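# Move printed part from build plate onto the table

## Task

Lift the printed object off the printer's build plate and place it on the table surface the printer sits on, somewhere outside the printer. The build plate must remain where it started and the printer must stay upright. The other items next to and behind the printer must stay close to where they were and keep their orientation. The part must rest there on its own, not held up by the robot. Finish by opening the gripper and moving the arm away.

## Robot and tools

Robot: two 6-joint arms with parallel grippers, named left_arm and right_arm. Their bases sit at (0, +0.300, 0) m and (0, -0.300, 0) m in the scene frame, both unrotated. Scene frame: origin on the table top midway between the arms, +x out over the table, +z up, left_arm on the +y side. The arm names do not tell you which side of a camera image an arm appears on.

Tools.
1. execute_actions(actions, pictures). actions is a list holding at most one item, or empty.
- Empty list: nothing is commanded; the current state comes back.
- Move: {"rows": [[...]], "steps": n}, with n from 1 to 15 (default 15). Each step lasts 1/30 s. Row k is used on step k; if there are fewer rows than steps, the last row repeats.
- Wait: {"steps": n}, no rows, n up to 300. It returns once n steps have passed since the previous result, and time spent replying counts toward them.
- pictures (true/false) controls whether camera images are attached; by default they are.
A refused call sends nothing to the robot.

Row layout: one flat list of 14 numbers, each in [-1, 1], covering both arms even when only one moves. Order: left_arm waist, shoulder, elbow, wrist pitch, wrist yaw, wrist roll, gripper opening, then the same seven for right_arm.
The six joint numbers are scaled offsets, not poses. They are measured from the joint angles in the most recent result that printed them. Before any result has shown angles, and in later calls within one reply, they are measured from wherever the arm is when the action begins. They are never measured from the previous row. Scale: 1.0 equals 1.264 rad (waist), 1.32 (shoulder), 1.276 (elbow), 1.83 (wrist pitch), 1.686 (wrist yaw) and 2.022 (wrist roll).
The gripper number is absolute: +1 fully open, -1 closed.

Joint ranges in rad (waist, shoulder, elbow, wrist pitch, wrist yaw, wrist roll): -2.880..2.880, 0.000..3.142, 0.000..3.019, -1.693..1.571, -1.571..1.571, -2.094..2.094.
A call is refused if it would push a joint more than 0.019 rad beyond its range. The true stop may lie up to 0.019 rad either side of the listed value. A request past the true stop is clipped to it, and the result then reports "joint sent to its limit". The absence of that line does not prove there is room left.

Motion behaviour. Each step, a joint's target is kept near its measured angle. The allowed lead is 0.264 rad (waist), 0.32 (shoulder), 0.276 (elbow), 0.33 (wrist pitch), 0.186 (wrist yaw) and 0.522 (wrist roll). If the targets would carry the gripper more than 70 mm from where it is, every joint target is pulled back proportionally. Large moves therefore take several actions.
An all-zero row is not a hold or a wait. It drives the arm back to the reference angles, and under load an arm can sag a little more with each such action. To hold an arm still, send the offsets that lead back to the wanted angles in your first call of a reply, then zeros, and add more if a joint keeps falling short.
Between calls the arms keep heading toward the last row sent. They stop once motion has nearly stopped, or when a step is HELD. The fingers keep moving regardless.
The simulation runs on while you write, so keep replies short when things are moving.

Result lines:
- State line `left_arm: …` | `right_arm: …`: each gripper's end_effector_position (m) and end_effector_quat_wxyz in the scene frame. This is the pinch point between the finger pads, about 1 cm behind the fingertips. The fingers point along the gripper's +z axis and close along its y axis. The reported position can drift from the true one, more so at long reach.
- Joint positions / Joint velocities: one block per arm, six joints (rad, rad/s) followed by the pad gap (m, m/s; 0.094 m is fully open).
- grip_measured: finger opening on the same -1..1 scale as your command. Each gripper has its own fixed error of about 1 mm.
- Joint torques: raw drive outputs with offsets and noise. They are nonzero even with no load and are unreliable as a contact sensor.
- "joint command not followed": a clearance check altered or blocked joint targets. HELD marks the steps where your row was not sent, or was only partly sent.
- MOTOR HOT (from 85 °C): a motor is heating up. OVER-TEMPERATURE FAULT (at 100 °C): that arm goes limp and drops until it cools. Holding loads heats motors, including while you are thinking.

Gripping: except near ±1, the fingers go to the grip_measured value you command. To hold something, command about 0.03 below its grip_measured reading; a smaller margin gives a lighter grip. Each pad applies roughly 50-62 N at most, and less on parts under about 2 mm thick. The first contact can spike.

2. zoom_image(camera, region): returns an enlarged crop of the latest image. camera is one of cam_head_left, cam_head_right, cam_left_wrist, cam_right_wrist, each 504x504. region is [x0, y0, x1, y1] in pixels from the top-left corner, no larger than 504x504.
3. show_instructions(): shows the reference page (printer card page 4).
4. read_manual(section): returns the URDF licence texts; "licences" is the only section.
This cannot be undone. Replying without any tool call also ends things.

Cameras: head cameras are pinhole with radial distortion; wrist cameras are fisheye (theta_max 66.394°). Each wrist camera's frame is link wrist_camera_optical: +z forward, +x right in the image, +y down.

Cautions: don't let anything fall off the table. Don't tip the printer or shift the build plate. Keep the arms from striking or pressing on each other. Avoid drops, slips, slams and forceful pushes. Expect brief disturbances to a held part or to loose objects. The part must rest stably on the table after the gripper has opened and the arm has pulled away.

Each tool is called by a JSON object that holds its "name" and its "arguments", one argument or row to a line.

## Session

{"name": "show_instructions", "arguments": {

}}

{"name": "execute_actions", "arguments": {
  "actions": []
}}

Reference images for this scene: printer card page 4.

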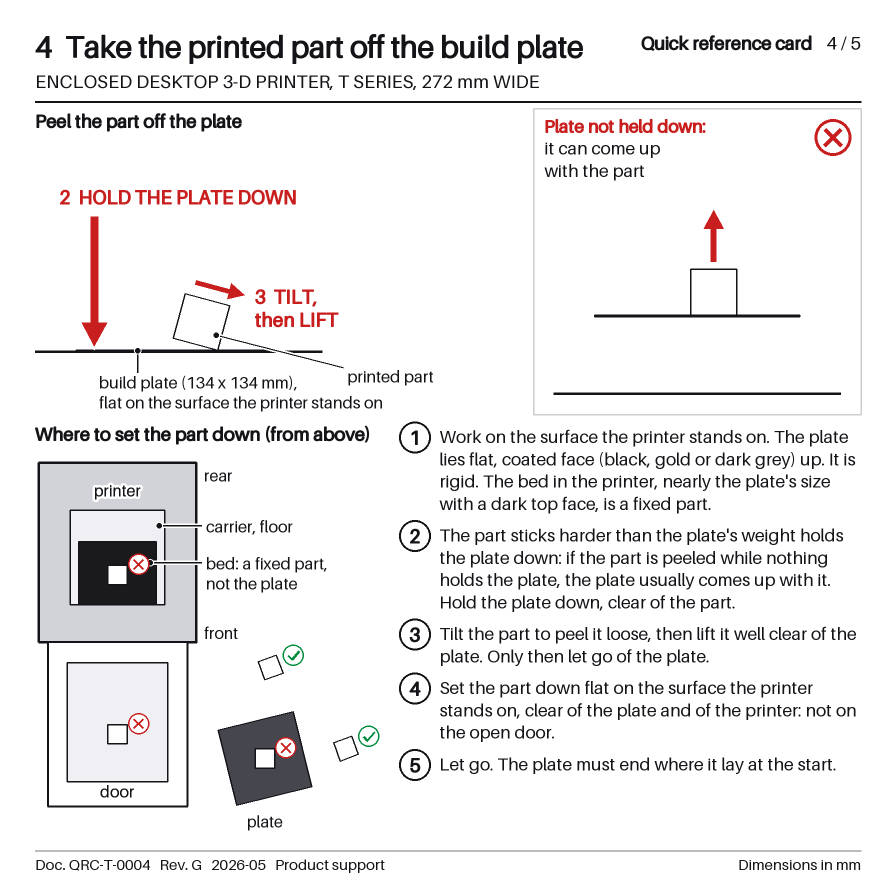

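Scene clock: 0.00 s of 4200.00 s.
left_arm: end_effector_position=(+0.5242, +0.2932, +0.4864) grip_measured=+1.000 end_effector_quat_wxyz=(+0.700, -0.001, +0.714, -0.007) | right_arm: end_effector_position=(+0.5212, -0.2936, +0.4959) grip_measured=+1.000 end_effector_quat_wxyz=(+0.706, -0.001, +0.709, +0.010)
Joint positions: left_arm=[-0.014  1.061  1.053 -0.012 -0.005 -0.011  0.094] | right_arm=[ 0.012  1.053  1.063 -0.014 -0.003  0.013  0.094]
Joint velocities: left_arm=[-0.015 -0.005 -0.012 -0.007  0.037  0.007  0.   ] | right_arm=[-0.005 -0.005 -0.012  0.007 -0.051  0.037  0.   ]
Joint torques (N m, as the arm reports them, + toward a larger angle): no reading
Motor temperatures (°C, as the motors report them): left_arm=[27 28 29 29 28 25] | right_arm=[28 35 39 28 25 29]

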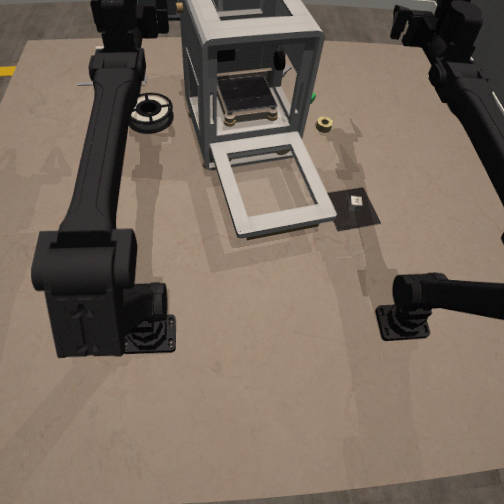

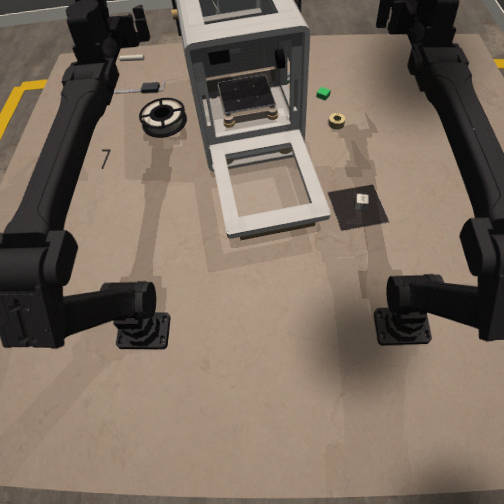

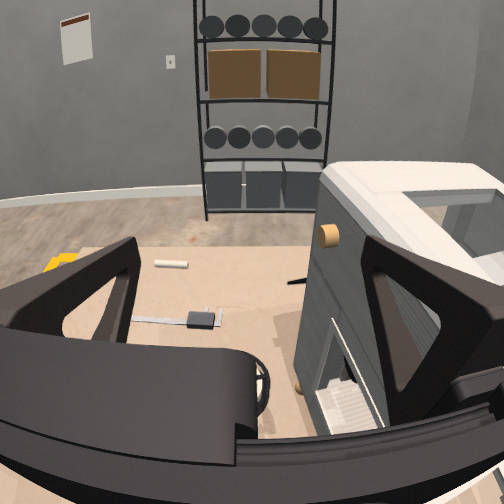

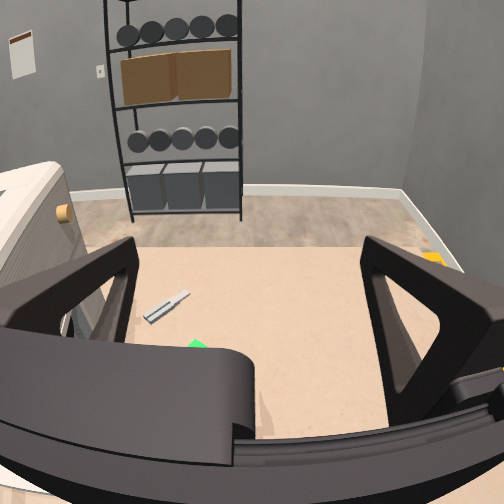

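{"name": "zoom_image", "arguments": {
  "camera": "cam_head_right",
  "region": [300, 160, 420, 260]
}}

{"name": "zoom_image", "arguments": {
  "camera": "cam_head_left",
  "region": [290, 160, 410, 260]
}}

{"name": "zoom_image", "arguments": {
  "camera": "cam_head_right",
  "region": [360, 280, 450, 360]
}}

{"name": "zoom_image", "arguments": {
  "camera": "cam_head_right",
  "region": [100, 290, 190, 370]
}}

Region (300, 160, 420, 260) of cam_head_right's 504x504 image, scaled by 4.200, with more detail than that image has.

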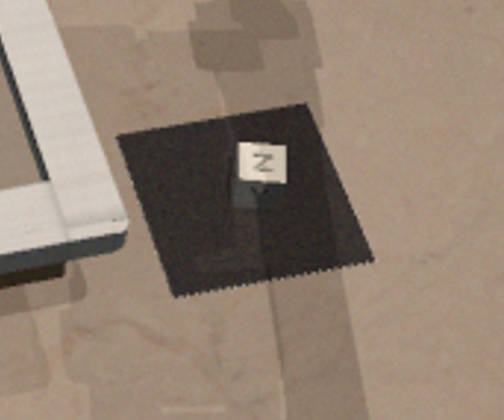

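Region (290, 160, 410, 260) of cam_head_left's 504x504 image, scaled by 4.200, with more detail than that image has.

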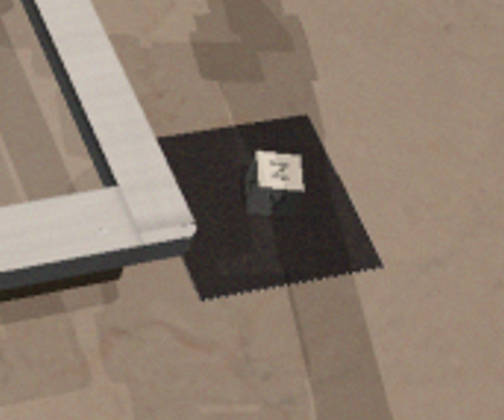

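Region (360, 280, 450, 360) of cam_head_right's 504x504 image, scaled by 5.600, with more detail than that image has.

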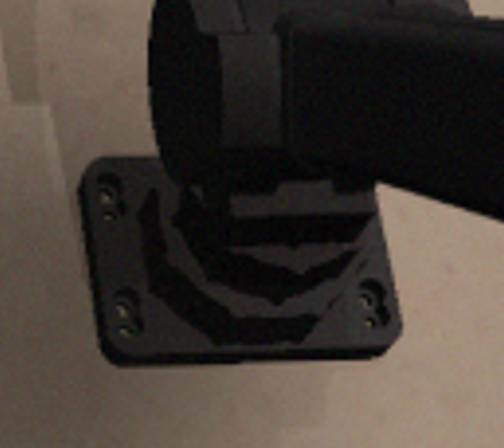

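Region (100, 290, 190, 370) of cam_head_right's 504x504 image, scaled by 5.600, with more detail than that image has.

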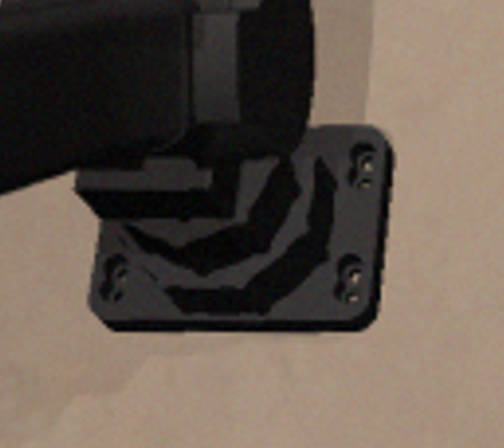

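{"name": "execute_actions", "arguments": {
  "actions": [
    {"rows":[[0,0,0.02,-0.03,0,-0.03,0.9,0.01,-0.012,-0.03,-0.005,0,0.05,0.8],[0,0,0.02,-0.07,0,-0.06,0.8,0.02,-0.025,-0.07,-0.01,0,0.10,0.6],[0,0,0.015,-0.12,0,-0.09,0.7,0.035,-0.04,-0.12,-0.015,0,0.16,0.4],[0,0,0.01,-0.18,0,-0.12,0.6,0.05,-0.055,-0.17,-0.02,0,0.22,0.2],[0,0,0.005,-0.24,0,-0.15,0.5,0.065,-0.07,-0.22,-0.025,0,0.28,0],[0,0,0,-0.30,0,-0.18,0.4,0.08,-0.085,-0.27,-0.03,0,0.34,-0.2],[0,0,-0.005,-0.36,0,-0.21,0.3,0.095,-0.10,-0.32,-0.035,0,0.40,-0.4],[0,0,-0.01,-0.42,0,-0.24,0.3,0.11,-0.115,-0.37,-0.04,0,0.46,-0.6],[0,0,-0.015,-0.48,0,-0.27,0.3,0.12,-0.13,-0.42,-0.045,0,0.52,-0.8],[0,0,-0.02,-0.54,0,-0.30,0.3,0.13,-0.14,-0.47,-0.05,0,0.58,-1],[0,0,-0.025,-0.60,0,-0.33,0.3,0.14,-0.15,-0.52,-0.055,0,0.63,-1],[0,0,-0.03,-0.65,0,-0.36,0.3,0.15,-0.16,-0.57,-0.06,0,0.68,-1],[0,0,-0.035,-0.70,0,-0.385,0.3,0.16,-0.17,-0.62,-0.065,0,0.72,-1],[0,0,-0.04,-0.74,0,-0.40,0.3,0.17,-0.18,-0.67,-0.07,0,0.75,-1],[0,0,-0.04,-0.765,0,-0.411,0.3,0.175,-0.19,-0.705,-0.072,0,0.77,-1]],"steps":15}
  ],
  "pictures": false
}}

{"name": "execute_actions", "arguments": {
  "actions": [
    {"steps":14}
  ]
}}

Scene clock: 97.27 s of 4200.00 s.
left_arm: end_effector_position=(+0.3379, +0.2958, +0.2350) grip_measured=+0.302 end_effector_quat_wxyz=(+0.121, -0.306, +0.943, -0.038) | right_arm: end_effector_position=(+0.3977, -0.2364, +0.2050) grip_measured=-0.992 end_effector_quat_wxyz=(+0.475, +0.222, +0.824, +0.215)
Joint positions: left_arm=[-0.014  1.056  1.002 -1.262 -0.005 -0.641  0.061] | right_arm=[ 0.158  0.876  0.48  -0.078 -0.003  0.687  0.   ]
Joint velocities: left_arm=[-0.005  0.005 -0.261 -2.327  0.051 -1.223 -0.   ] | right_arm=[ 0.347 -0.317 -1.267 -0.193 -0.007  1.326  0.   ]
Joint torques (N m, as the arm reports them, + toward a larger angle): left_arm=[ 0.99 -2.96 11.09  2.03 -0.14 -0.03] | right_arm=[ 1.23 -5.8   9.3   1.01 -0.01  0.05]
Motor temperatures (°C, as the motors report them): left_arm=[27 28 35 29 28 25] | right_arm=[28 33 47 29 25 29]
Steps of this call (steps 1 to 90: nothing new was sent; then 93.77 s passed at rest; steps 91 to 105: all 15 steps of this action). Readings (joint positions):
91: left_arm=[-0.014 1.061 1.053 -0.019 -0.005 -0.018] | right_arm=[0.012 1.052 1.059 -0.014 -0.003 0.026]
92: left_arm=[-0.014 1.060 1.053 -0.044 -0.005 -0.035] | right_arm=[0.013 1.047 1.047 -0.014 -0.003 0.056]
94: left_arm=[-0.014 1.056 1.054 -0.158 -0.005 -0.094] | right_arm=[0.023 1.017 0.983 -0.014 -0.003 0.157]
98: left_arm=[-0.014 1.054 1.052 -0.551 -0.005 -0.271] | right_arm=[0.070 0.951 0.802 -0.032 -0.003 0.368]
105: the state above

Scene clock: 97.73 s of 4200.00 s.
left_arm: end_effector_position=(+0.2997, +0.2963, +0.2223) grip_measured=+0.302 end_effector_quat_wxyz=(+0.046, -0.393, +0.918, -0.018) | right_arm: end_effector_position=(+0.2690, -0.2385, +0.0336) grip_measured=-0.993 end_effector_quat_wxyz=(+0.240, +0.547, +0.753, +0.277)
Joint positions: left_arm=[-0.014  1.056  0.986 -1.402 -0.005 -0.823  0.061] | right_arm=[ 0.224  0.808  0.137 -0.15  -0.003  1.482  0.   ]
Joint velocities: left_arm=[ 0.015 -0.005 -0.002 -0.017  0.022 -0.081  0.   ] | right_arm=[-0.005 -0.034 -0.022  0.012  0.007  0.432  0.   ]
Joint torques (N m, as the arm reports them, + toward a larger angle): left_arm=[ 0.9  -2.57 10.58  0.61 -0.15 -0.04] | right_arm=[ 1.33 -2.43 10.51  1.38  0.01  0.02]
Motor temperatures (°C, as the motors report them): left_arm=[27 28 35 29 28 25] | right_arm=[28 33 47 29 25 29]
Steps of this call (steps 1 to 14: the robot went on to your last target). Readings (joint positions):
1: left_arm=[-0.014 1.056 0.993 -1.326 -0.005 -0.680] | right_arm=[0.170 0.865 0.433 -0.085 -0.003 0.733]
2: left_arm=[-0.014 1.056 0.988 -1.365 -0.005 -0.711] | right_arm=[0.180 0.856 0.387 -0.091 -0.003 0.778]
4: left_arm=[-0.014 1.056 0.986 -1.397 -0.005 -0.754] | right_arm=[0.196 0.838 0.295 -0.103 -0.003 0.898]
8: left_arm=[-0.014 1.056 0.986 -1.402 -0.005 -0.800] | right_arm=[0.223 0.813 0.151 -0.141 -0.003 1.254]
14: the state above

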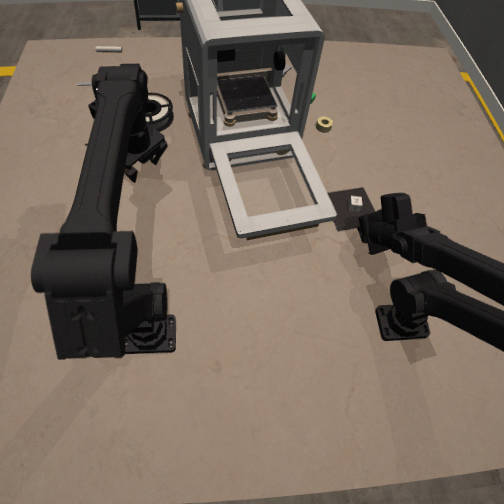

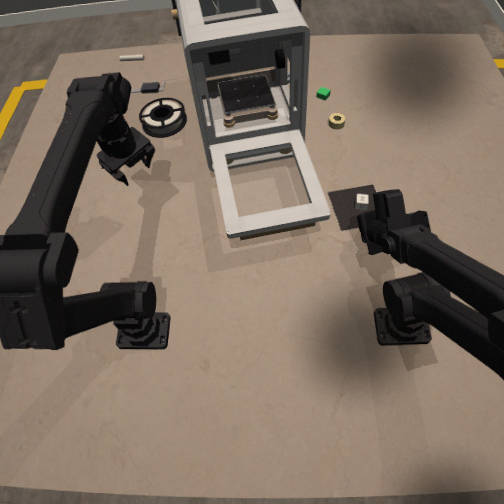

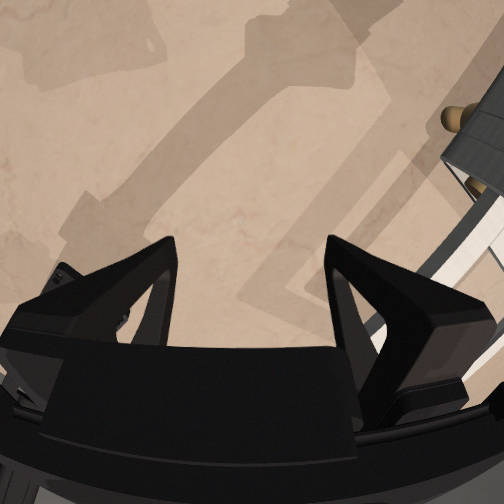

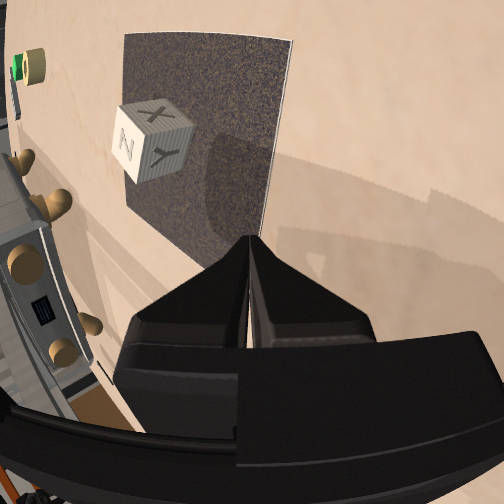

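{"name": "execute_actions", "arguments": {
  "actions": [
    {"rows":[[-0.03,0,0.03,0,0,-0.012,0.3,0,0,0.025,0.005,0,0.044,-1],[-0.07,0,0.03,0,0,-0.012,0.3,0,0,0.025,0.005,0,0.044,-1],[-0.12,0,0.03,0,0,-0.012,0.3,0,0,0.025,0.005,0,0.044,-1],[-0.18,0,0.03,0,0,-0.012,0.3,0,0,0.025,0.005,0,0.044,-1],[-0.24,0,0.03,0,0,-0.012,0.3,0,0,0.025,0.005,0,0.044,-1],[-0.30,0,0.03,0,0,-0.012,0.3,0,0,0.025,0.005,0,0.044,-1],[-0.36,0,0.03,0,0,-0.012,0.3,0,0,0.025,0.005,0,0.044,-1],[-0.42,0,0.03,0,0,-0.012,0.3,0,0,0.025,0.005,0,0.044,-1],[-0.48,0,0.03,0,0,-0.012,0.3,0,0,0.025,0.005,0,0.044,-1],[-0.54,0,0.03,0,0,-0.012,0.3,0,0,0.025,0.005,0,0.044,-1],[-0.60,0,0.03,0,0,-0.012,0.3,0,0,0.025,0.005,0,0.044,-1],[-0.65,0,0.03,0,0,-0.012,0.3,0,0,0.025,0.005,0,0.044,-1],[-0.70,0,0.03,0,0,-0.012,0.3,0,0,0.025,0.005,0,0.044,-1],[-0.74,0,0.03,0,0,-0.012,0.3,0,0,0.025,0.005,0,0.044,-1],[-0.775,0,0.03,0,0,-0.012,0.3,0,0,0.025,0.005,0,0.044,-1]],"steps":15}
  ],
  "pictures": false
}}

{"name": "execute_actions", "arguments": {
  "actions": [
    {"steps":9}
  ],
  "pictures": false
}}

{"name": "execute_actions", "arguments": {
  "actions": [
    {"rows":[[0,0.02,0.05,-0.003,0,0,0.3,0,0,0.02,0.005,0,0,-1],[0,0.045,0.08,-0.006,0,0,0.3,0,0,0.02,0.005,0,0,-1],[0,0.075,0.11,-0.010,0,0,0.3,0,0,0.02,0.005,0,0,-1],[0,0.11,0.145,-0.014,0,0,0.3,0,0,0.02,0.005,0,0,-1],[0,0.145,0.185,-0.018,0,0,0.3,0,0,0.02,0.005,0,0,-1],[0,0.18,0.22,-0.022,0,0,0.3,0,0,0.02,0.005,0,0,-1],[0,0.215,0.26,-0.026,0,0,0.3,0,0,0.02,0.005,0,0,-1],[0,0.25,0.295,-0.030,0,0,0.3,0,0,0.02,0.005,0,0,-1],[0,0.285,0.335,-0.034,0,0,0.3,0,0,0.02,0.005,0,0,-1],[0,0.32,0.37,-0.038,0,0,0.3,0,0,0.02,0.005,0,0,-1],[0,0.355,0.41,-0.042,0,0,0.3,0,0,0.02,0.005,0,0,-1],[0,0.39,0.445,-0.046,0,0,0.3,0,0,0.02,0.005,0,0,-1],[0,0.425,0.48,-0.049,0,0,0.3,0,0,0.02,0.005,0,0,-1],[0,0.455,0.51,-0.051,0,0,0.3,0,0,0.02,0.005,0,0,-1],[0,0.48,0.535,-0.053,0,0,0.3,0,0,0.02,0.005,0,0,-1]],"steps":15}
  ],
  "pictures": false
}}

{"name": "execute_actions", "arguments": {
  "actions": [
    {"steps":8}
  ]
}}

Scene clock: 116.43 s of 4200.00 s.
left_arm: end_effector_position=(+0.1867, +0.0656, +0.2223) grip_measured=+0.302 end_effector_quat_wxyz=(+0.034, +0.032, +0.998, -0.036) | right_arm: end_effector_position=(+0.2691, -0.2385, +0.0338) grip_measured=-0.993 end_effector_quat_wxyz=(+0.229, +0.577, +0.730, +0.286)
Joint positions: left_arm=[-0.9    1.056  0.986 -1.402 -0.006 -0.836  0.061] | right_arm=[ 0.224  0.807  0.137 -0.15  -0.003  1.562  0.   ]
Joint velocities: left_arm=[-2.017 -0.005  0.007  0.017 -0.007  0.022 -0.001] | right_arm=[-0.015 -0.015  0.002  0.002  0.037 -0.051  0.   ]
Joint torques (N m, as the arm reports them, + toward a larger angle): left_arm=[ 3.31 -3.04 12.63  1.02 -0.16 -0.04] | right_arm=[ 0.59 -2.17 10.92  1.63  0.01  0.05]
Motor temperatures (°C, as the motors report them): left_arm=[27 28 34 29 28 25] | right_arm=[28 33 46 29 25 29]
Steps of this call (steps 1 to 30: the robot went on to your last target; steps 31 to 90: nothing new was sent; then 15.20 s passed at rest; steps 91 to 105: all 15 steps of this action). Readings (joint positions):
91: left_arm=[-0.015 1.056 0.986 -1.402 -0.005 -0.832] | right_arm=[0.224 0.807 0.137 -0.150 -0.003 1.561]
92: left_arm=[-0.023 1.056 0.986 -1.402 -0.006 -0.833] | right_arm=[0.224 0.807 0.137 -0.150 -0.003 1.562]
94: left_arm=[-0.077 1.056 0.986 -1.402 -0.009 -0.836] | right_arm=[0.224 0.807 0.137 -0.150 -0.003 1.562]
98: left_arm=[-0.347 1.056 0.986 -1.402 -0.009 -0.836] | right_arm=[0.224 0.807 0.137 -0.150 -0.003 1.562]
105: the state above

Scene clock: 116.73 s of 4200.00 s.
left_arm: end_effector_position=(+0.1594, +0.0462, +0.2223) grip_measured=+0.302 end_effector_quat_wxyz=(+0.031, +0.086, +0.995, -0.039) | right_arm: end_effector_position=(+0.2691, -0.2385, +0.0338) grip_measured=-0.993 end_effector_quat_wxyz=(+0.229, +0.577, +0.730, +0.286)
Joint positions: left_arm=[-1.01   1.056  0.986 -1.402 -0.003 -0.836  0.061] | right_arm=[ 0.224  0.807  0.137 -0.15  -0.003  1.562  0.   ]
Joint velocities: left_arm=[ 0.034 -0.015 -0.012  0.002 -0.007 -0.022 -0.001] | right_arm=[-0.005  0.005 -0.007  0.002 -0.022  0.051 -0.002]
Joint torques (N m, as the arm reports them, + toward a larger angle): left_arm=[ 1.65 -3.14 12.62  0.99 -0.23 -0.04] | right_arm=[ 0.64 -2.17 10.95  1.65  0.01  0.05]
Motor temperatures (°C, as the motors report them): left_arm=[27 28 34 29 28 25] | right_arm=[28 33 46 29 25 29]
Steps of this call (steps 1 to 9: the robot went on to your last target). Readings (joint positions):
1: left_arm=[-0.959 1.056 0.986 -1.402 -0.004 -0.836] | right_arm=[0.224 0.807 0.137 -0.150 -0.003 1.562]
2: left_arm=[-0.999 1.056 0.986 -1.402 -0.002 -0.836] | right_arm=[0.224 0.807 0.137 -0.150 -0.003 1.562]
4: left_arm=[-1.024 1.056 0.986 -1.402 -0.001 -0.836] | right_arm=[0.224 0.807 0.137 -0.150 -0.003 1.562]
8: left_arm=[-1.012 1.056 0.986 -1.402 -0.002 -0.836] | right_arm=[0.224 0.807 0.137 -0.150 -0.003 1.562]
9: the state above

Scene clock: 117.23 s of 4200.00 s.
left_arm: end_effector_position=(+0.2667, -0.1241, +0.2511) grip_measured=+0.302 end_effector_quat_wxyz=(+0.021, +0.086, +0.996, -0.026) | right_arm: end_effector_position=(+0.2691, -0.2385, +0.0338) grip_measured=-0.993 end_effector_quat_wxyz=(+0.229, +0.577, +0.730, +0.286)
Joint positions: left_arm=[-1.01   1.605  1.578 -1.476 -0.003 -0.836  0.061] | right_arm=[ 0.224  0.807  0.137 -0.15  -0.003  1.562  0.   ]
Joint velocities: left_arm=[-0.005  1.284  1.053 -0.149  0.037 -0.007  0.   ] | right_arm=[-0.005  0.005  0.002  0.007  0.007 -0.051 -0.   ]
Joint torques (N m, as the arm reports them, + toward a larger angle): left_arm=[  0.83 -12.53  11.56   0.44  -0.15   0.05] | right_arm=[ 0.61 -2.24 10.41  1.66  0.02 -0.03]
Motor temperatures (°C, as the motors report them): left_arm=[27 28 34 29 28 25] | right_arm=[28 33 46 29 25 29]
Steps of this call (steps 1 to 15: all 15 steps of this action). Readings (joint positions):
1: left_arm=[-1.010 1.057 0.988 -1.403 -0.003 -0.836] | right_arm=[0.224 0.807 0.137 -0.150 -0.003 1.562]
2: left_arm=[-1.010 1.062 0.995 -1.405 -0.003 -0.836] | right_arm=[0.224 0.807 0.137 -0.150 -0.003 1.562]
4: left_arm=[-1.010 1.098 1.040 -1.420 -0.003 -0.836] | right_arm=[0.224 0.807 0.137 -0.150 -0.003 1.562]
8: left_arm=[-1.010 1.267 1.240 -1.442 -0.003 -0.836] | right_arm=[0.224 0.807 0.137 -0.150 -0.003 1.562]
15: the state above

Scene clock: 117.50 s of 4200.00 s.
left_arm: end_effector_position=(+0.2792, -0.1440, +0.2153) grip_measured=+0.302 end_effector_quat_wxyz=(-0.001, +0.086, +0.996, +0.003) | right_arm: end_effector_position=(+0.2691, -0.2385, +0.0338) grip_measured=-0.993 end_effector_quat_wxyz=(+0.229, +0.577, +0.730, +0.286)
Joint positions: left_arm=[-1.01   1.72   1.632 -1.488 -0.003 -0.836  0.061] | right_arm=[ 0.224  0.807  0.137 -0.15  -0.003  1.562  0.   ]
Joint velocities: left_arm=[-0.005 -0.142  0.017  0.002 -0.11  -0.037  0.001] | right_arm=[ 0.005  0.005 -0.002 -0.002  0.095  0.007 -0.001]
Joint torques (N m, as the arm reports them, + toward a larger angle): left_arm=[  0.86 -17.02  12.3    0.35  -0.15   0.05] | right_arm=[ 0.63 -2.23 10.4   1.65  0.02 -0.04]
Motor temperatures (°C, as the motors report them): left_arm=[27 28 34 29 28 25] | right_arm=[28 33 46 29 25 29]
Steps of this call (steps 1 to 8: the robot went on to your last target). Readings (joint positions):
1: left_arm=[-1.010 1.644 1.609 -1.478 -0.003 -0.836] | right_arm=[0.224 0.807 0.137 -0.150 -0.003 1.562]
2: left_arm=[-1.010 1.674 1.627 -1.478 -0.003 -0.836] | right_arm=[0.224 0.807 0.137 -0.150 -0.003 1.562]
4: left_arm=[-1.010 1.708 1.632 -1.480 -0.003 -0.836] | right_arm=[0.224 0.807 0.137 -0.150 -0.003 1.562]
8: the state above

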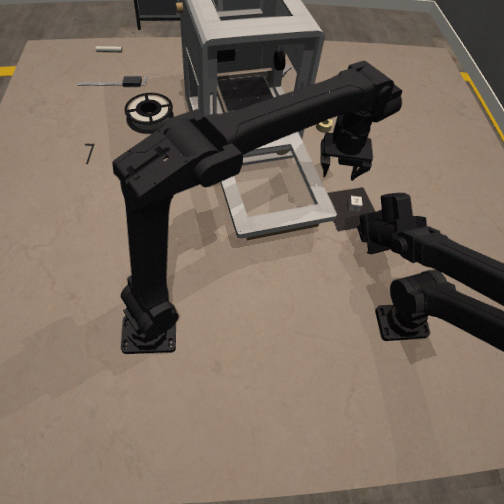

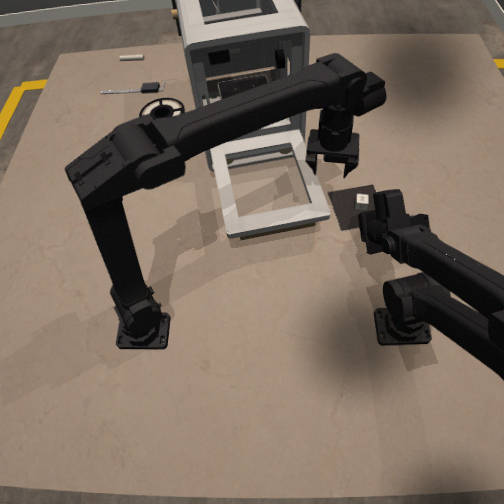

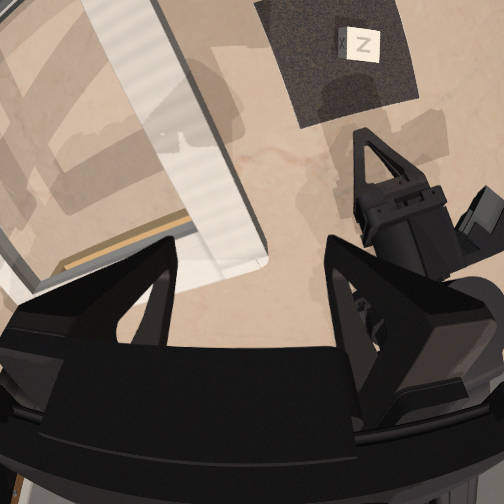

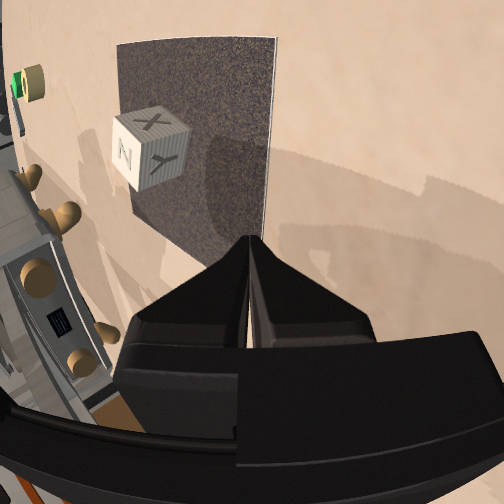

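{"name": "zoom_image", "arguments": {
  "camera": "cam_right_wrist",
  "region": [90, 20, 300, 270]
}}

{"name": "zoom_image", "arguments": {
  "camera": "cam_left_wrist",
  "region": [240, 0, 440, 160]
}}

Region (90, 20, 300, 270) of cam_right_wrist's 504x504 image, scaled by 2.016, with more detail than that image has; it fills the left 423 columns of this view, and the rest is white.

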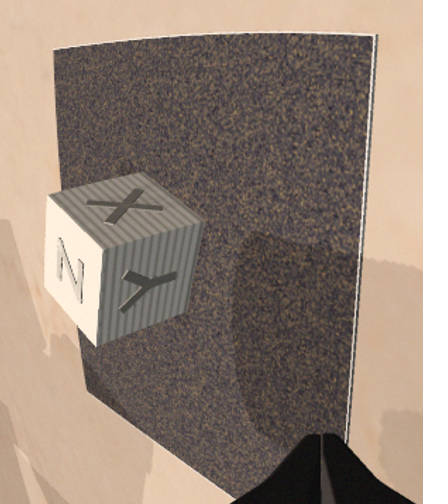

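Region (240, 0, 440, 160) of cam_left_wrist's 504x504 image, scaled by 2.520, with more detail than that image has; it fills the top 403 rows of this view, and the rest is white.

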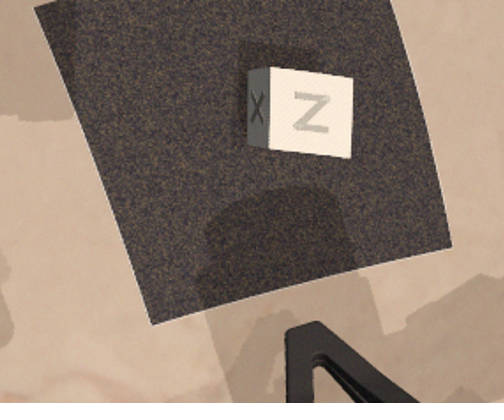

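{"name": "execute_actions", "arguments": {
  "actions": []
}}

Scene clock: 146.70 s of 4200.00 s.
left_arm: end_effector_position=(+0.2775, -0.1413, +0.2298) grip_measured=+0.302 end_effector_quat_wxyz=(+0.008, +0.086, +0.996, -0.008) | right_arm: end_effector_position=(+0.2691, -0.2385, +0.0338) grip_measured=-0.993 end_effector_quat_wxyz=(+0.229, +0.577, +0.730, +0.286)
Joint positions: left_arm=[-1.01   1.691  1.632 -1.49  -0.003 -0.836  0.061] | right_arm=[ 0.224  0.807  0.137 -0.15  -0.003  1.562  0.   ]
Joint velocities: left_arm=[-0.015 -0.005  0.002  0.007 -0.037 -0.037  0.   ] | right_arm=[-0.005  0.015 -0.002 -0.002  0.022 -0.037  0.001]
Joint torques (N m, as the arm reports them, + toward a larger angle): left_arm=[  0.87 -14.68  12.38   0.5   -0.15   0.05] | right_arm=[ 0.67 -2.28 10.4   1.66  0.01 -0.03]
Motor temperatures (°C, as the motors report them): left_arm=[27 29 35 29 28 25] | right_arm=[28 32 45 29 25 29]
Steps of this call (steps 1 to 30: the robot went on to your last target; steps 31 to 90: nothing new was sent; then 26.20 s passed at rest). Readings (joint positions):
1: left_arm=[-1.010 1.716 1.632 -1.489 -0.003 -0.836] | right_arm=[0.224 0.807 0.137 -0.150 -0.003 1.562]
2: left_arm=[-1.010 1.712 1.632 -1.490 -0.003 -0.836] | right_arm=[0.224 0.807 0.137 -0.150 -0.003 1.562]
4: left_arm=[-1.010 1.703 1.632 -1.490 -0.003 -0.836] | right_arm=[0.224 0.807 0.137 -0.150 -0.003 1.562]
8: left_arm=[-1.010 1.692 1.632 -1.490 -0.003 -0.836] | right_arm=[0.224 0.807 0.137 -0.150 -0.003 1.562]
90: the state above
All arms were judged still, so your last target was given up. Only a new action makes them travel on or press farther. Fingers that are still opening or closing keep moving.

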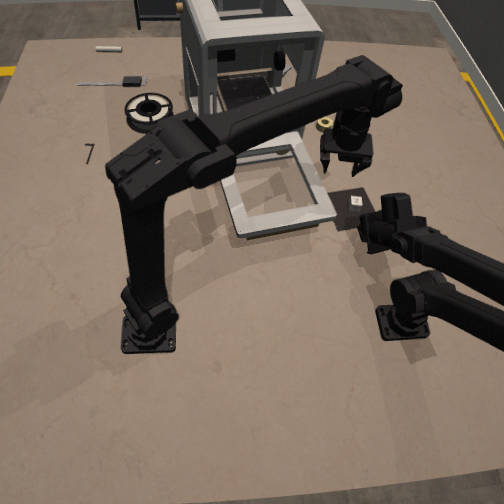

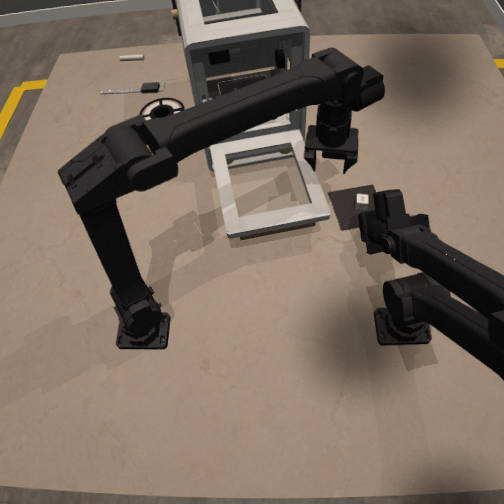

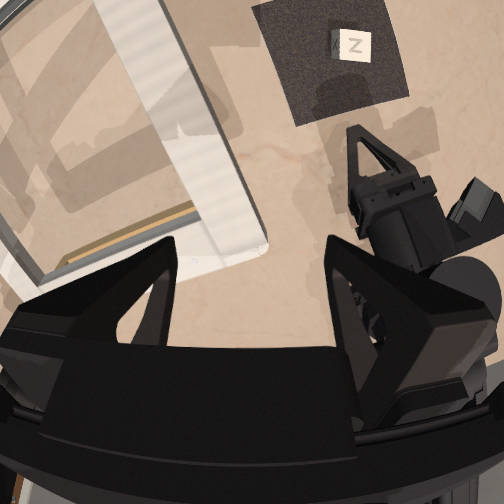

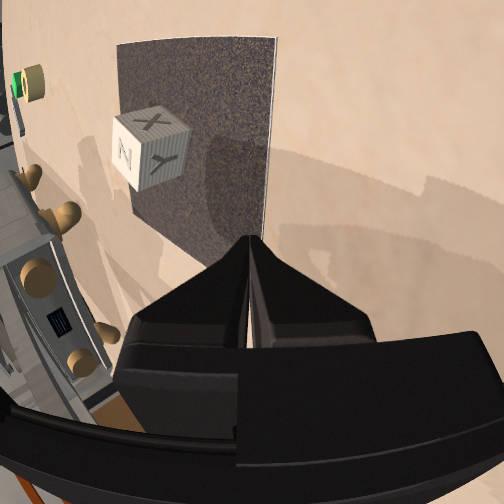

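{"name": "execute_actions", "arguments": {
  "actions": [
    {"rows":[[0.002,0.015,0.04,0.005,0,0,0.3,0,0,0.02,0.005,0,0,-1],[0.004,0.03,0.055,0.008,0,0,0.3,0,0,0.02,0.005,0,0,-1],[0.006,0.045,0.07,0.01,0,0,0.3,0,0,0.02,0.005,0,0,-1],[0.008,0.06,0.085,0.012,0,0,0.3,0,0,0.02,0.005,0,0,-1],[0.01,0.075,0.1,0.014,0,0,0.3,0,0,0.02,0.005,0,0,-1],[0.012,0.09,0.115,0.016,0,0,0.3,0,0,0.02,0.005,0,0,-1],[0.013,0.105,0.13,0.018,0,0,0.3,0,0,0.02,0.005,0,0,-1],[0.014,0.12,0.145,0.02,0,0,0.3,0,0,0.02,0.005,0,0,-1],[0.015,0.135,0.16,0.022,0,0,0.3,0,0,0.02,0.005,0,0,-1],[0.016,0.15,0.175,0.024,0,0,0.3,0,0,0.02,0.005,0,0,-1],[0.017,0.165,0.19,0.026,0,0,0.3,0,0,0.02,0.005,0,0,-1],[0.018,0.18,0.205,0.028,0,0,0.3,0,0,0.02,0.005,0,0,-1],[0.019,0.195,0.22,0.03,0,0,0.3,0,0,0.02,0.005,0,0,-1],[0.02,0.21,0.235,0.032,0,0,0.3,0,0,0.02,0.005,0,0,-1],[0.021,0.225,0.25,0.034,0,-0.003,0.3,0,0,0.02,0.005,0,0,-1]],"steps":15}
  ],
  "pictures": false
}}

Scene clock: 164.40 s of 4200.00 s.
left_arm: end_effector_position=(+0.3308, -0.2213, +0.1965) grip_measured=+0.302 end_effector_quat_wxyz=(+0.023, +0.084, +0.996, -0.028) | right_arm: end_effector_position=(+0.2691, -0.2385, +0.0338) grip_measured=-0.993 end_effector_quat_wxyz=(+0.229, +0.577, +0.730, +0.286)
Joint positions: left_arm=[-1.005  1.928  1.877 -1.446 -0.003 -0.836  0.061] | right_arm=[ 0.224  0.807  0.137 -0.15  -0.003  1.562  0.   ]
Joint velocities: left_arm=[ 0.044  0.669  0.496  0.105 -0.095 -0.037  0.   ] | right_arm=[-0.005  0.005 -0.012 -0.012  0.037 -0.095 -0.   ]
Joint torques (N m, as the arm reports them, + toward a larger angle): left_arm=[  2.73 -16.89  13.14   1.47  -0.15   0.  ] | right_arm=[ 0.64 -2.24 10.4   1.67  0.01 -0.03]
Motor temperatures (°C, as the motors report them): left_arm=[27 30 36 29 28 25] | right_arm=[28 32 45 29 25 29]
Steps of this call (steps 1 to 90: nothing new was sent; then 14.20 s passed at rest; steps 91 to 105: all 15 steps of this action). Readings (joint positions):
91: left_arm=[-1.010 1.691 1.632 -1.490 -0.003 -0.836] | right_arm=[0.224 0.807 0.137 -0.150 -0.003 1.562]
92: left_arm=[-1.010 1.693 1.635 -1.490 -0.003 -0.836] | right_arm=[0.224 0.807 0.137 -0.150 -0.003 1.562]
94: left_arm=[-1.010 1.707 1.660 -1.490 -0.003 -0.836] | right_arm=[0.224 0.807 0.137 -0.150 -0.003 1.562]
98: left_arm=[-1.010 1.775 1.748 -1.474 -0.003 -0.836] | right_arm=[0.224 0.807 0.137 -0.150 -0.003 1.562]
105: the state above

{"name": "execute_actions", "arguments": {
  "actions": [
    {"rows":[[0.018,0.055,0.065,0.012,0,-0.004,0.3,0,0,0.02,0.005,0,0,-1],[0.018,0.066,0.071,0.013,0,-0.004,0.3,0,0,0.02,0.005,0,0,-1],[0.019,0.077,0.077,0.014,0,-0.004,0.3,0,0,0.02,0.005,0,0,-1],[0.019,0.088,0.083,0.014,0,-0.004,0.3,0,0,0.02,0.005,0,0,-1],[0.02,0.099,0.089,0.015,0,-0.004,0.3,0,0,0.02,0.005,0,0,-1],[0.02,0.11,0.095,0.015,0,-0.004,0.3,0,0,0.02,0.005,0,0,-1],[0.02,0.12,0.101,0.016,0,-0.004,0.3,0,0,0.02,0.005,0,0,-1],[0.02,0.128,0.106,0.016,0,-0.004,0.3,0,0,0.02,0.005,0,0,-1],[0.02,0.134,0.11,0.017,0,-0.004,0.3,0,0,0.02,0.005,0,0,-1],[0.02,0.139,0.114,0.017,0,-0.004,0.3,0,0,0.02,0.005,0,0,-1],[0.02,0.142,0.117,0.0175,0,-0.004,0.3,0,0,0.02,0.005,0,0,-1]],"steps":15}
  ],
  "pictures": false
}}

{"name": "execute_actions", "arguments": {
  "actions": [
    {"steps":10}
  ]
}}

Scene clock: 172.63 s of 4200.00 s.
left_arm: end_effector_position=(+0.3575, -0.2539, +0.1335) grip_measured=+0.302 end_effector_quat_wxyz=(+0.011, +0.080, +0.997, -0.012) | right_arm: end_effector_position=(+0.2691, -0.2385, +0.0338) grip_measured=-0.993 end_effector_quat_wxyz=(+0.229, +0.577, +0.730, +0.286)
Joint positions: left_arm=[-0.998  2.1    1.985 -1.423 -0.003 -0.836  0.061] | right_arm=[ 0.224  0.807  0.137 -0.15  -0.003  1.562  0.   ]
Joint velocities: left_arm=[ 0.005  0.2    0.007 -0.027  0.037  0.037  0.   ] | right_arm=[ 0.005  0.005 -0.012 -0.007  0.037  0.125 -0.   ]
Joint torques (N m, as the arm reports them, + toward a larger angle): left_arm=[  2.38 -21.06  12.68   1.16  -0.15  -0.02] | right_arm=[ 0.73 -2.28 10.39  1.63  0.01 -0.03]
Motor temperatures (°C, as the motors report them): left_arm=[27 30 36 29 28 25] | right_arm=[28 32 45 29 25 29]
Steps of this call (steps 1 to 30: the robot went on to your last target; steps 31 to 90: nothing new was sent; then 4.73 s passed at rest; steps 91 to 105: all 15 steps of this action). Readings (joint positions):
91: left_arm=[-0.998 1.997 1.908 -1.434 -0.003 -0.836] | right_arm=[0.224 0.807 0.137 -0.150 -0.003 1.562]
92: left_arm=[-0.998 1.997 1.909 -1.434 -0.003 -0.836] | right_arm=[0.224 0.807 0.137 -0.150 -0.003 1.562]
94: left_arm=[-0.998 2.001 1.920 -1.434 -0.003 -0.836] | right_arm=[0.224 0.807 0.137 -0.150 -0.003 1.562]
98: left_arm=[-0.998 2.032 1.964 -1.429 -0.003 -0.836] | right_arm=[0.224 0.807 0.137 -0.150 -0.003 1.562]
105: the state above

Scene clock: 172.97 s of 4200.00 s.
left_arm: end_effector_position=(+0.3576, -0.2541, +0.1254) grip_measured=+0.302 end_effector_quat_wxyz=(+0.007, +0.081, +0.997, -0.007) | right_arm: end_effector_position=(+0.2691, -0.2385, +0.0338) grip_measured=-0.993 end_effector_quat_wxyz=(+0.229, +0.577, +0.730, +0.286)
Joint positions: left_arm=[-0.998  2.113  1.986 -1.423 -0.003 -0.836  0.061] | right_arm=[ 0.224  0.807  0.137 -0.15  -0.003  1.562  0.   ]
Joint velocities: left_arm=[ 0.005 -0.015  0.002 -0.002 -0.022  0.037  0.   ] | right_arm=[-0.005  0.005 -0.007  0.007  0.022 -0.037 -0.   ]
Joint torques (N m, as the arm reports them, + toward a larger angle): left_arm=[  2.36 -21.28  12.6    1.15  -0.15  -0.02] | right_arm=[ 0.67 -2.23 10.42  1.66  0.01 -0.03]
Motor temperatures (°C, as the motors report them): left_arm=[27 30 36 29 28 25] | right_arm=[28 32 45 29 25 29]
Steps of this call (steps 1 to 10: the robot went on to your last target). Readings (joint positions):
1: left_arm=[-0.998 2.106 1.985 -1.423 -0.003 -0.836] | right_arm=[0.224 0.807 0.137 -0.150 -0.003 1.562]
2: left_arm=[-0.998 2.110 1.985 -1.423 -0.003 -0.836] | right_arm=[0.224 0.807 0.137 -0.150 -0.003 1.562]
4: left_arm=[-0.998 2.113 1.985 -1.423 -0.003 -0.836] | right_arm=[0.224 0.807 0.137 -0.150 -0.003 1.562]
8: left_arm=[-0.998 2.113 1.986 -1.423 -0.003 -0.836] | right_arm=[0.224 0.807 0.137 -0.150 -0.003 1.562]
10: the state above

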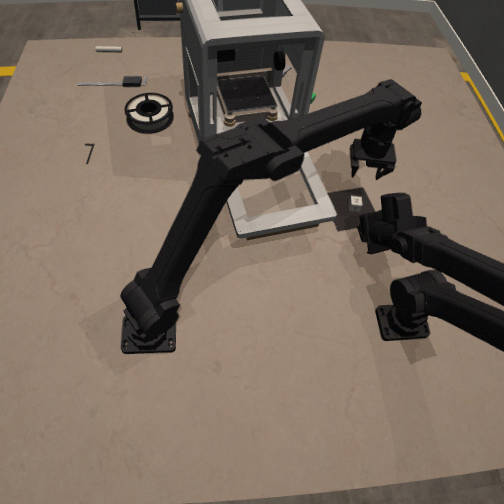

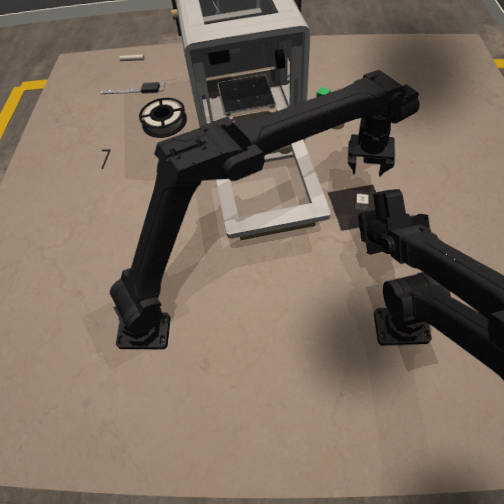

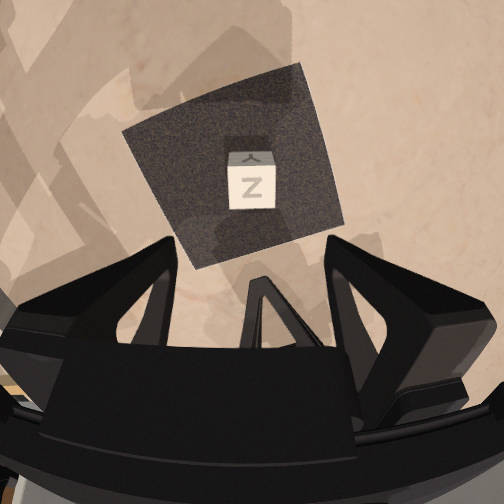

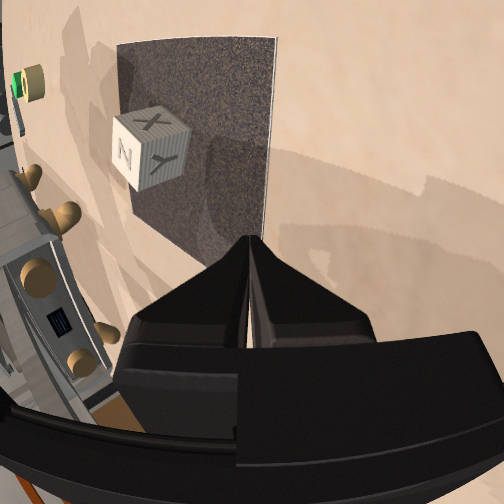

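{"name": "zoom_image", "arguments": {
  "camera": "cam_left_wrist",
  "region": [110, 50, 360, 300]
}}

Region (110, 50, 360, 300) of cam_left_wrist's 504x504 image, scaled by 2.016, with more detail than that image has.

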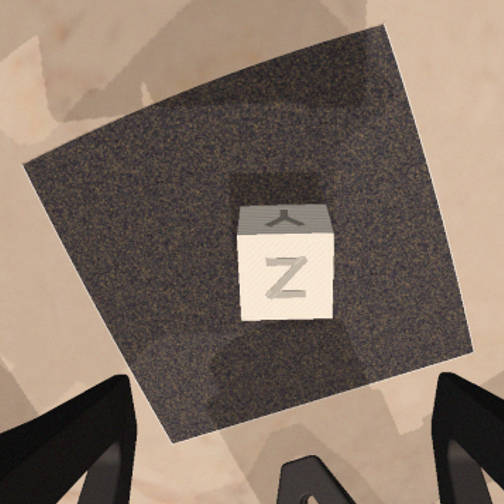

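{"name": "execute_actions", "arguments": {
  "actions": [
    {"rows":[[-0.004,0.002,0.01,0.008,0,-0.002,0.3,-0.004,0.012,0.022,0.012,0,0,-1],[-0.008,0.004,0.002,0.014,0,-0.004,0.3,-0.008,0.024,0.024,0.022,0,0,-1],[-0.011,0.006,-0.006,0.02,0,-0.006,0.3,-0.011,0.036,0.026,0.032,0,0,-1],[-0.014,0.008,-0.014,0.026,0,-0.008,0.3,-0.014,0.049,0.028,0.043,0,0,-1],[-0.016,0.01,-0.022,0.032,0,-0.01,0.3,-0.017,0.062,0.03,0.054,0,0,-1],[-0.018,0.012,-0.03,0.038,0,-0.01,0.3,-0.02,0.075,0.03,0.065,0,0,-1],[-0.018,0.014,-0.038,0.045,0,-0.01,0.3,-0.022,0.088,0.03,0.076,0,0,-1],[-0.018,0.016,-0.046,0.052,0,-0.01,0.3,-0.024,0.101,0.03,0.087,0,0,-1],[-0.018,0.018,-0.054,0.059,0,-0.01,0.3,-0.026,0.114,0.03,0.098,0,0,-1],[-0.018,0.02,-0.062,0.066,0,-0.01,0.3,-0.027,0.127,0.03,0.109,0,0,-1],[-0.018,0.022,-0.07,0.072,0,-0.01,0.3,-0.027,0.14,0.03,0.12,0,0,-1],[-0.018,0.024,-0.078,0.078,0,-0.01,0.3,-0.027,0.152,0.03,0.13,0,0,-1],[-0.018,0.025,-0.085,0.084,0,-0.01,0.3,-0.027,0.164,0.03,0.14,0,0,-1],[-0.018,0.026,-0.091,0.089,0,-0.01,0.3,-0.027,0.174,0.03,0.148,0,0,-1],[-0.018,0.027,-0.095,0.092,0,-0.01,0.3,-0.027,0.18,0.03,0.154,0,0,-1]],"steps":15}
  ],
  "pictures": false
}}

{"name": "execute_actions", "arguments": {
  "actions": [
    {"steps":15}
  ]
}}

Scene clock: 225.93 s of 4200.00 s.
left_arm: end_effector_position=(+0.3542, -0.2568, +0.0811) grip_measured=+0.302 end_effector_quat_wxyz=(+0.015, +0.079, +0.997, -0.018) | right_arm: end_effector_position=(+0.2898, -0.2407, +0.0174) grip_measured=-0.993 end_effector_quat_wxyz=(+0.238, +0.582, +0.720, +0.292)
Joint positions: left_arm=[-1.004  2.12   1.879 -1.283 -0.003 -0.845  0.061] | right_arm=[ 0.201  1.021  0.138  0.085 -0.003  1.562  0.   ]
Joint velocities: left_arm=[-0.015  0.073 -0.232  0.295 -0.051 -0.066  0.001] | right_arm=[-0.015  0.396  0.007  0.432  0.007 -0.051  0.   ]
Joint torques (N m, as the arm reports them, + toward a larger angle): left_arm=[ -0.64 -18.9    8.94   1.18  -0.15  -0.05] | right_arm=[-0.27 -3.82 10.04  1.86  0.01 -0.03]
Motor temperatures (°C, as the motors report them): left_arm=[27 32 37 29 28 25] | right_arm=[28 31 46 29 25 29]
Steps of this call (steps 1 to 30: the robot went on to your last target; steps 31 to 90: nothing new was sent; then 49.47 s passed at rest; steps 91 to 105: all 15 steps of this action). Readings (joint positions):
91: left_arm=[-0.998 2.113 1.986 -1.422 -0.003 -0.836] | right_arm=[0.224 0.808 0.137 -0.149 -0.003 1.562]
92: left_arm=[-0.998 2.113 1.986 -1.420 -0.003 -0.836] | right_arm=[0.224 0.811 0.137 -0.144 -0.003 1.562]
94: left_arm=[-0.998 2.113 1.983 -1.405 -0.003 -0.838] | right_arm=[0.223 0.829 0.137 -0.120 -0.003 1.562]
98: left_arm=[-0.999 2.113 1.953 -1.360 -0.003 -0.843] | right_arm=[0.212 0.900 0.137 -0.046 -0.003 1.562]
105: the state above

Scene clock: 226.43 s of 4200.00 s.
left_arm: end_effector_position=(+0.3526, -0.2552, +0.0652) grip_measured=+0.302 end_effector_quat_wxyz=(+0.011, +0.079, +0.997, -0.012) | right_arm: end_effector_position=(+0.2939, -0.2399, +0.0175) grip_measured=-0.993 end_effector_quat_wxyz=(+0.241, +0.581, +0.719, +0.295)
Joint positions: left_arm=[-1.005  2.136  1.863 -1.265 -0.003 -0.846  0.061] | right_arm=[ 0.201  1.045  0.141  0.115 -0.003  1.562  0.   ]
Joint velocities: left_arm=[-0.015 -0.015  0.017 -0.027  0.007  0.007  0.001] | right_arm=[-0.005  0.005  0.007  0.007 -0.022  0.022 -0.   ]
Joint torques (N m, as the arm reports them, + toward a larger angle): left_arm=[ -0.39 -20.43   9.06   1.26  -0.15  -0.05] | right_arm=[-0.16 -3.94  9.65  2.05  0.01 -0.03]
Motor temperatures (°C, as the motors report them): left_arm=[27 32 37 29 28 25] | right_arm=[28 31 46 29 25 29]
Steps of this call (steps 1 to 15: the robot went on to your last target). Readings (joint positions):
1: left_arm=[-1.005 2.123 1.872 -1.276 -0.003 -0.845] | right_arm=[0.201 1.032 0.138 0.097 -0.003 1.562]
2: left_arm=[-1.005 2.126 1.868 -1.272 -0.003 -0.846] | right_arm=[0.201 1.040 0.140 0.104 -0.003 1.562]
4: left_arm=[-1.005 2.132 1.864 -1.269 -0.003 -0.846] | right_arm=[0.201 1.045 0.141 0.111 -0.003 1.562]
8: left_arm=[-1.005 2.136 1.863 -1.267 -0.003 -0.846] | right_arm=[0.201 1.045 0.141 0.115 -0.003 1.562]
15: the state above

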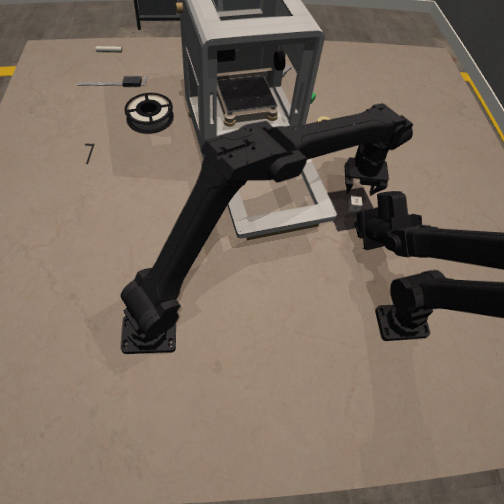

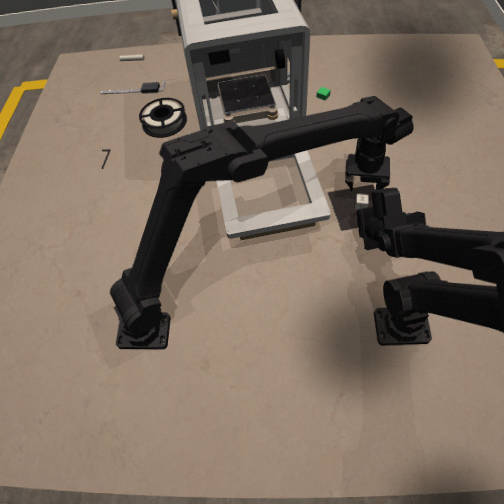

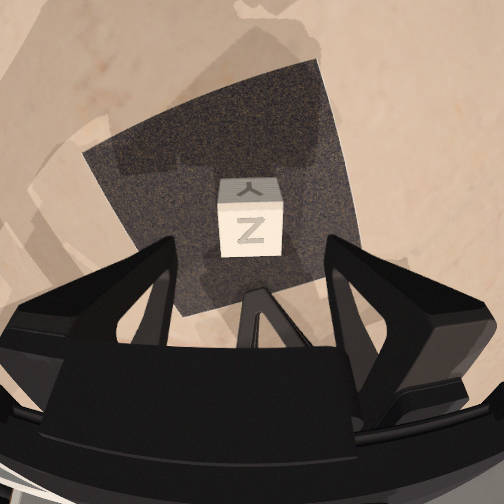

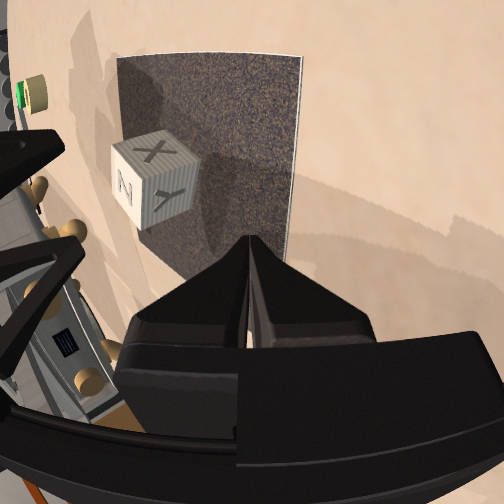

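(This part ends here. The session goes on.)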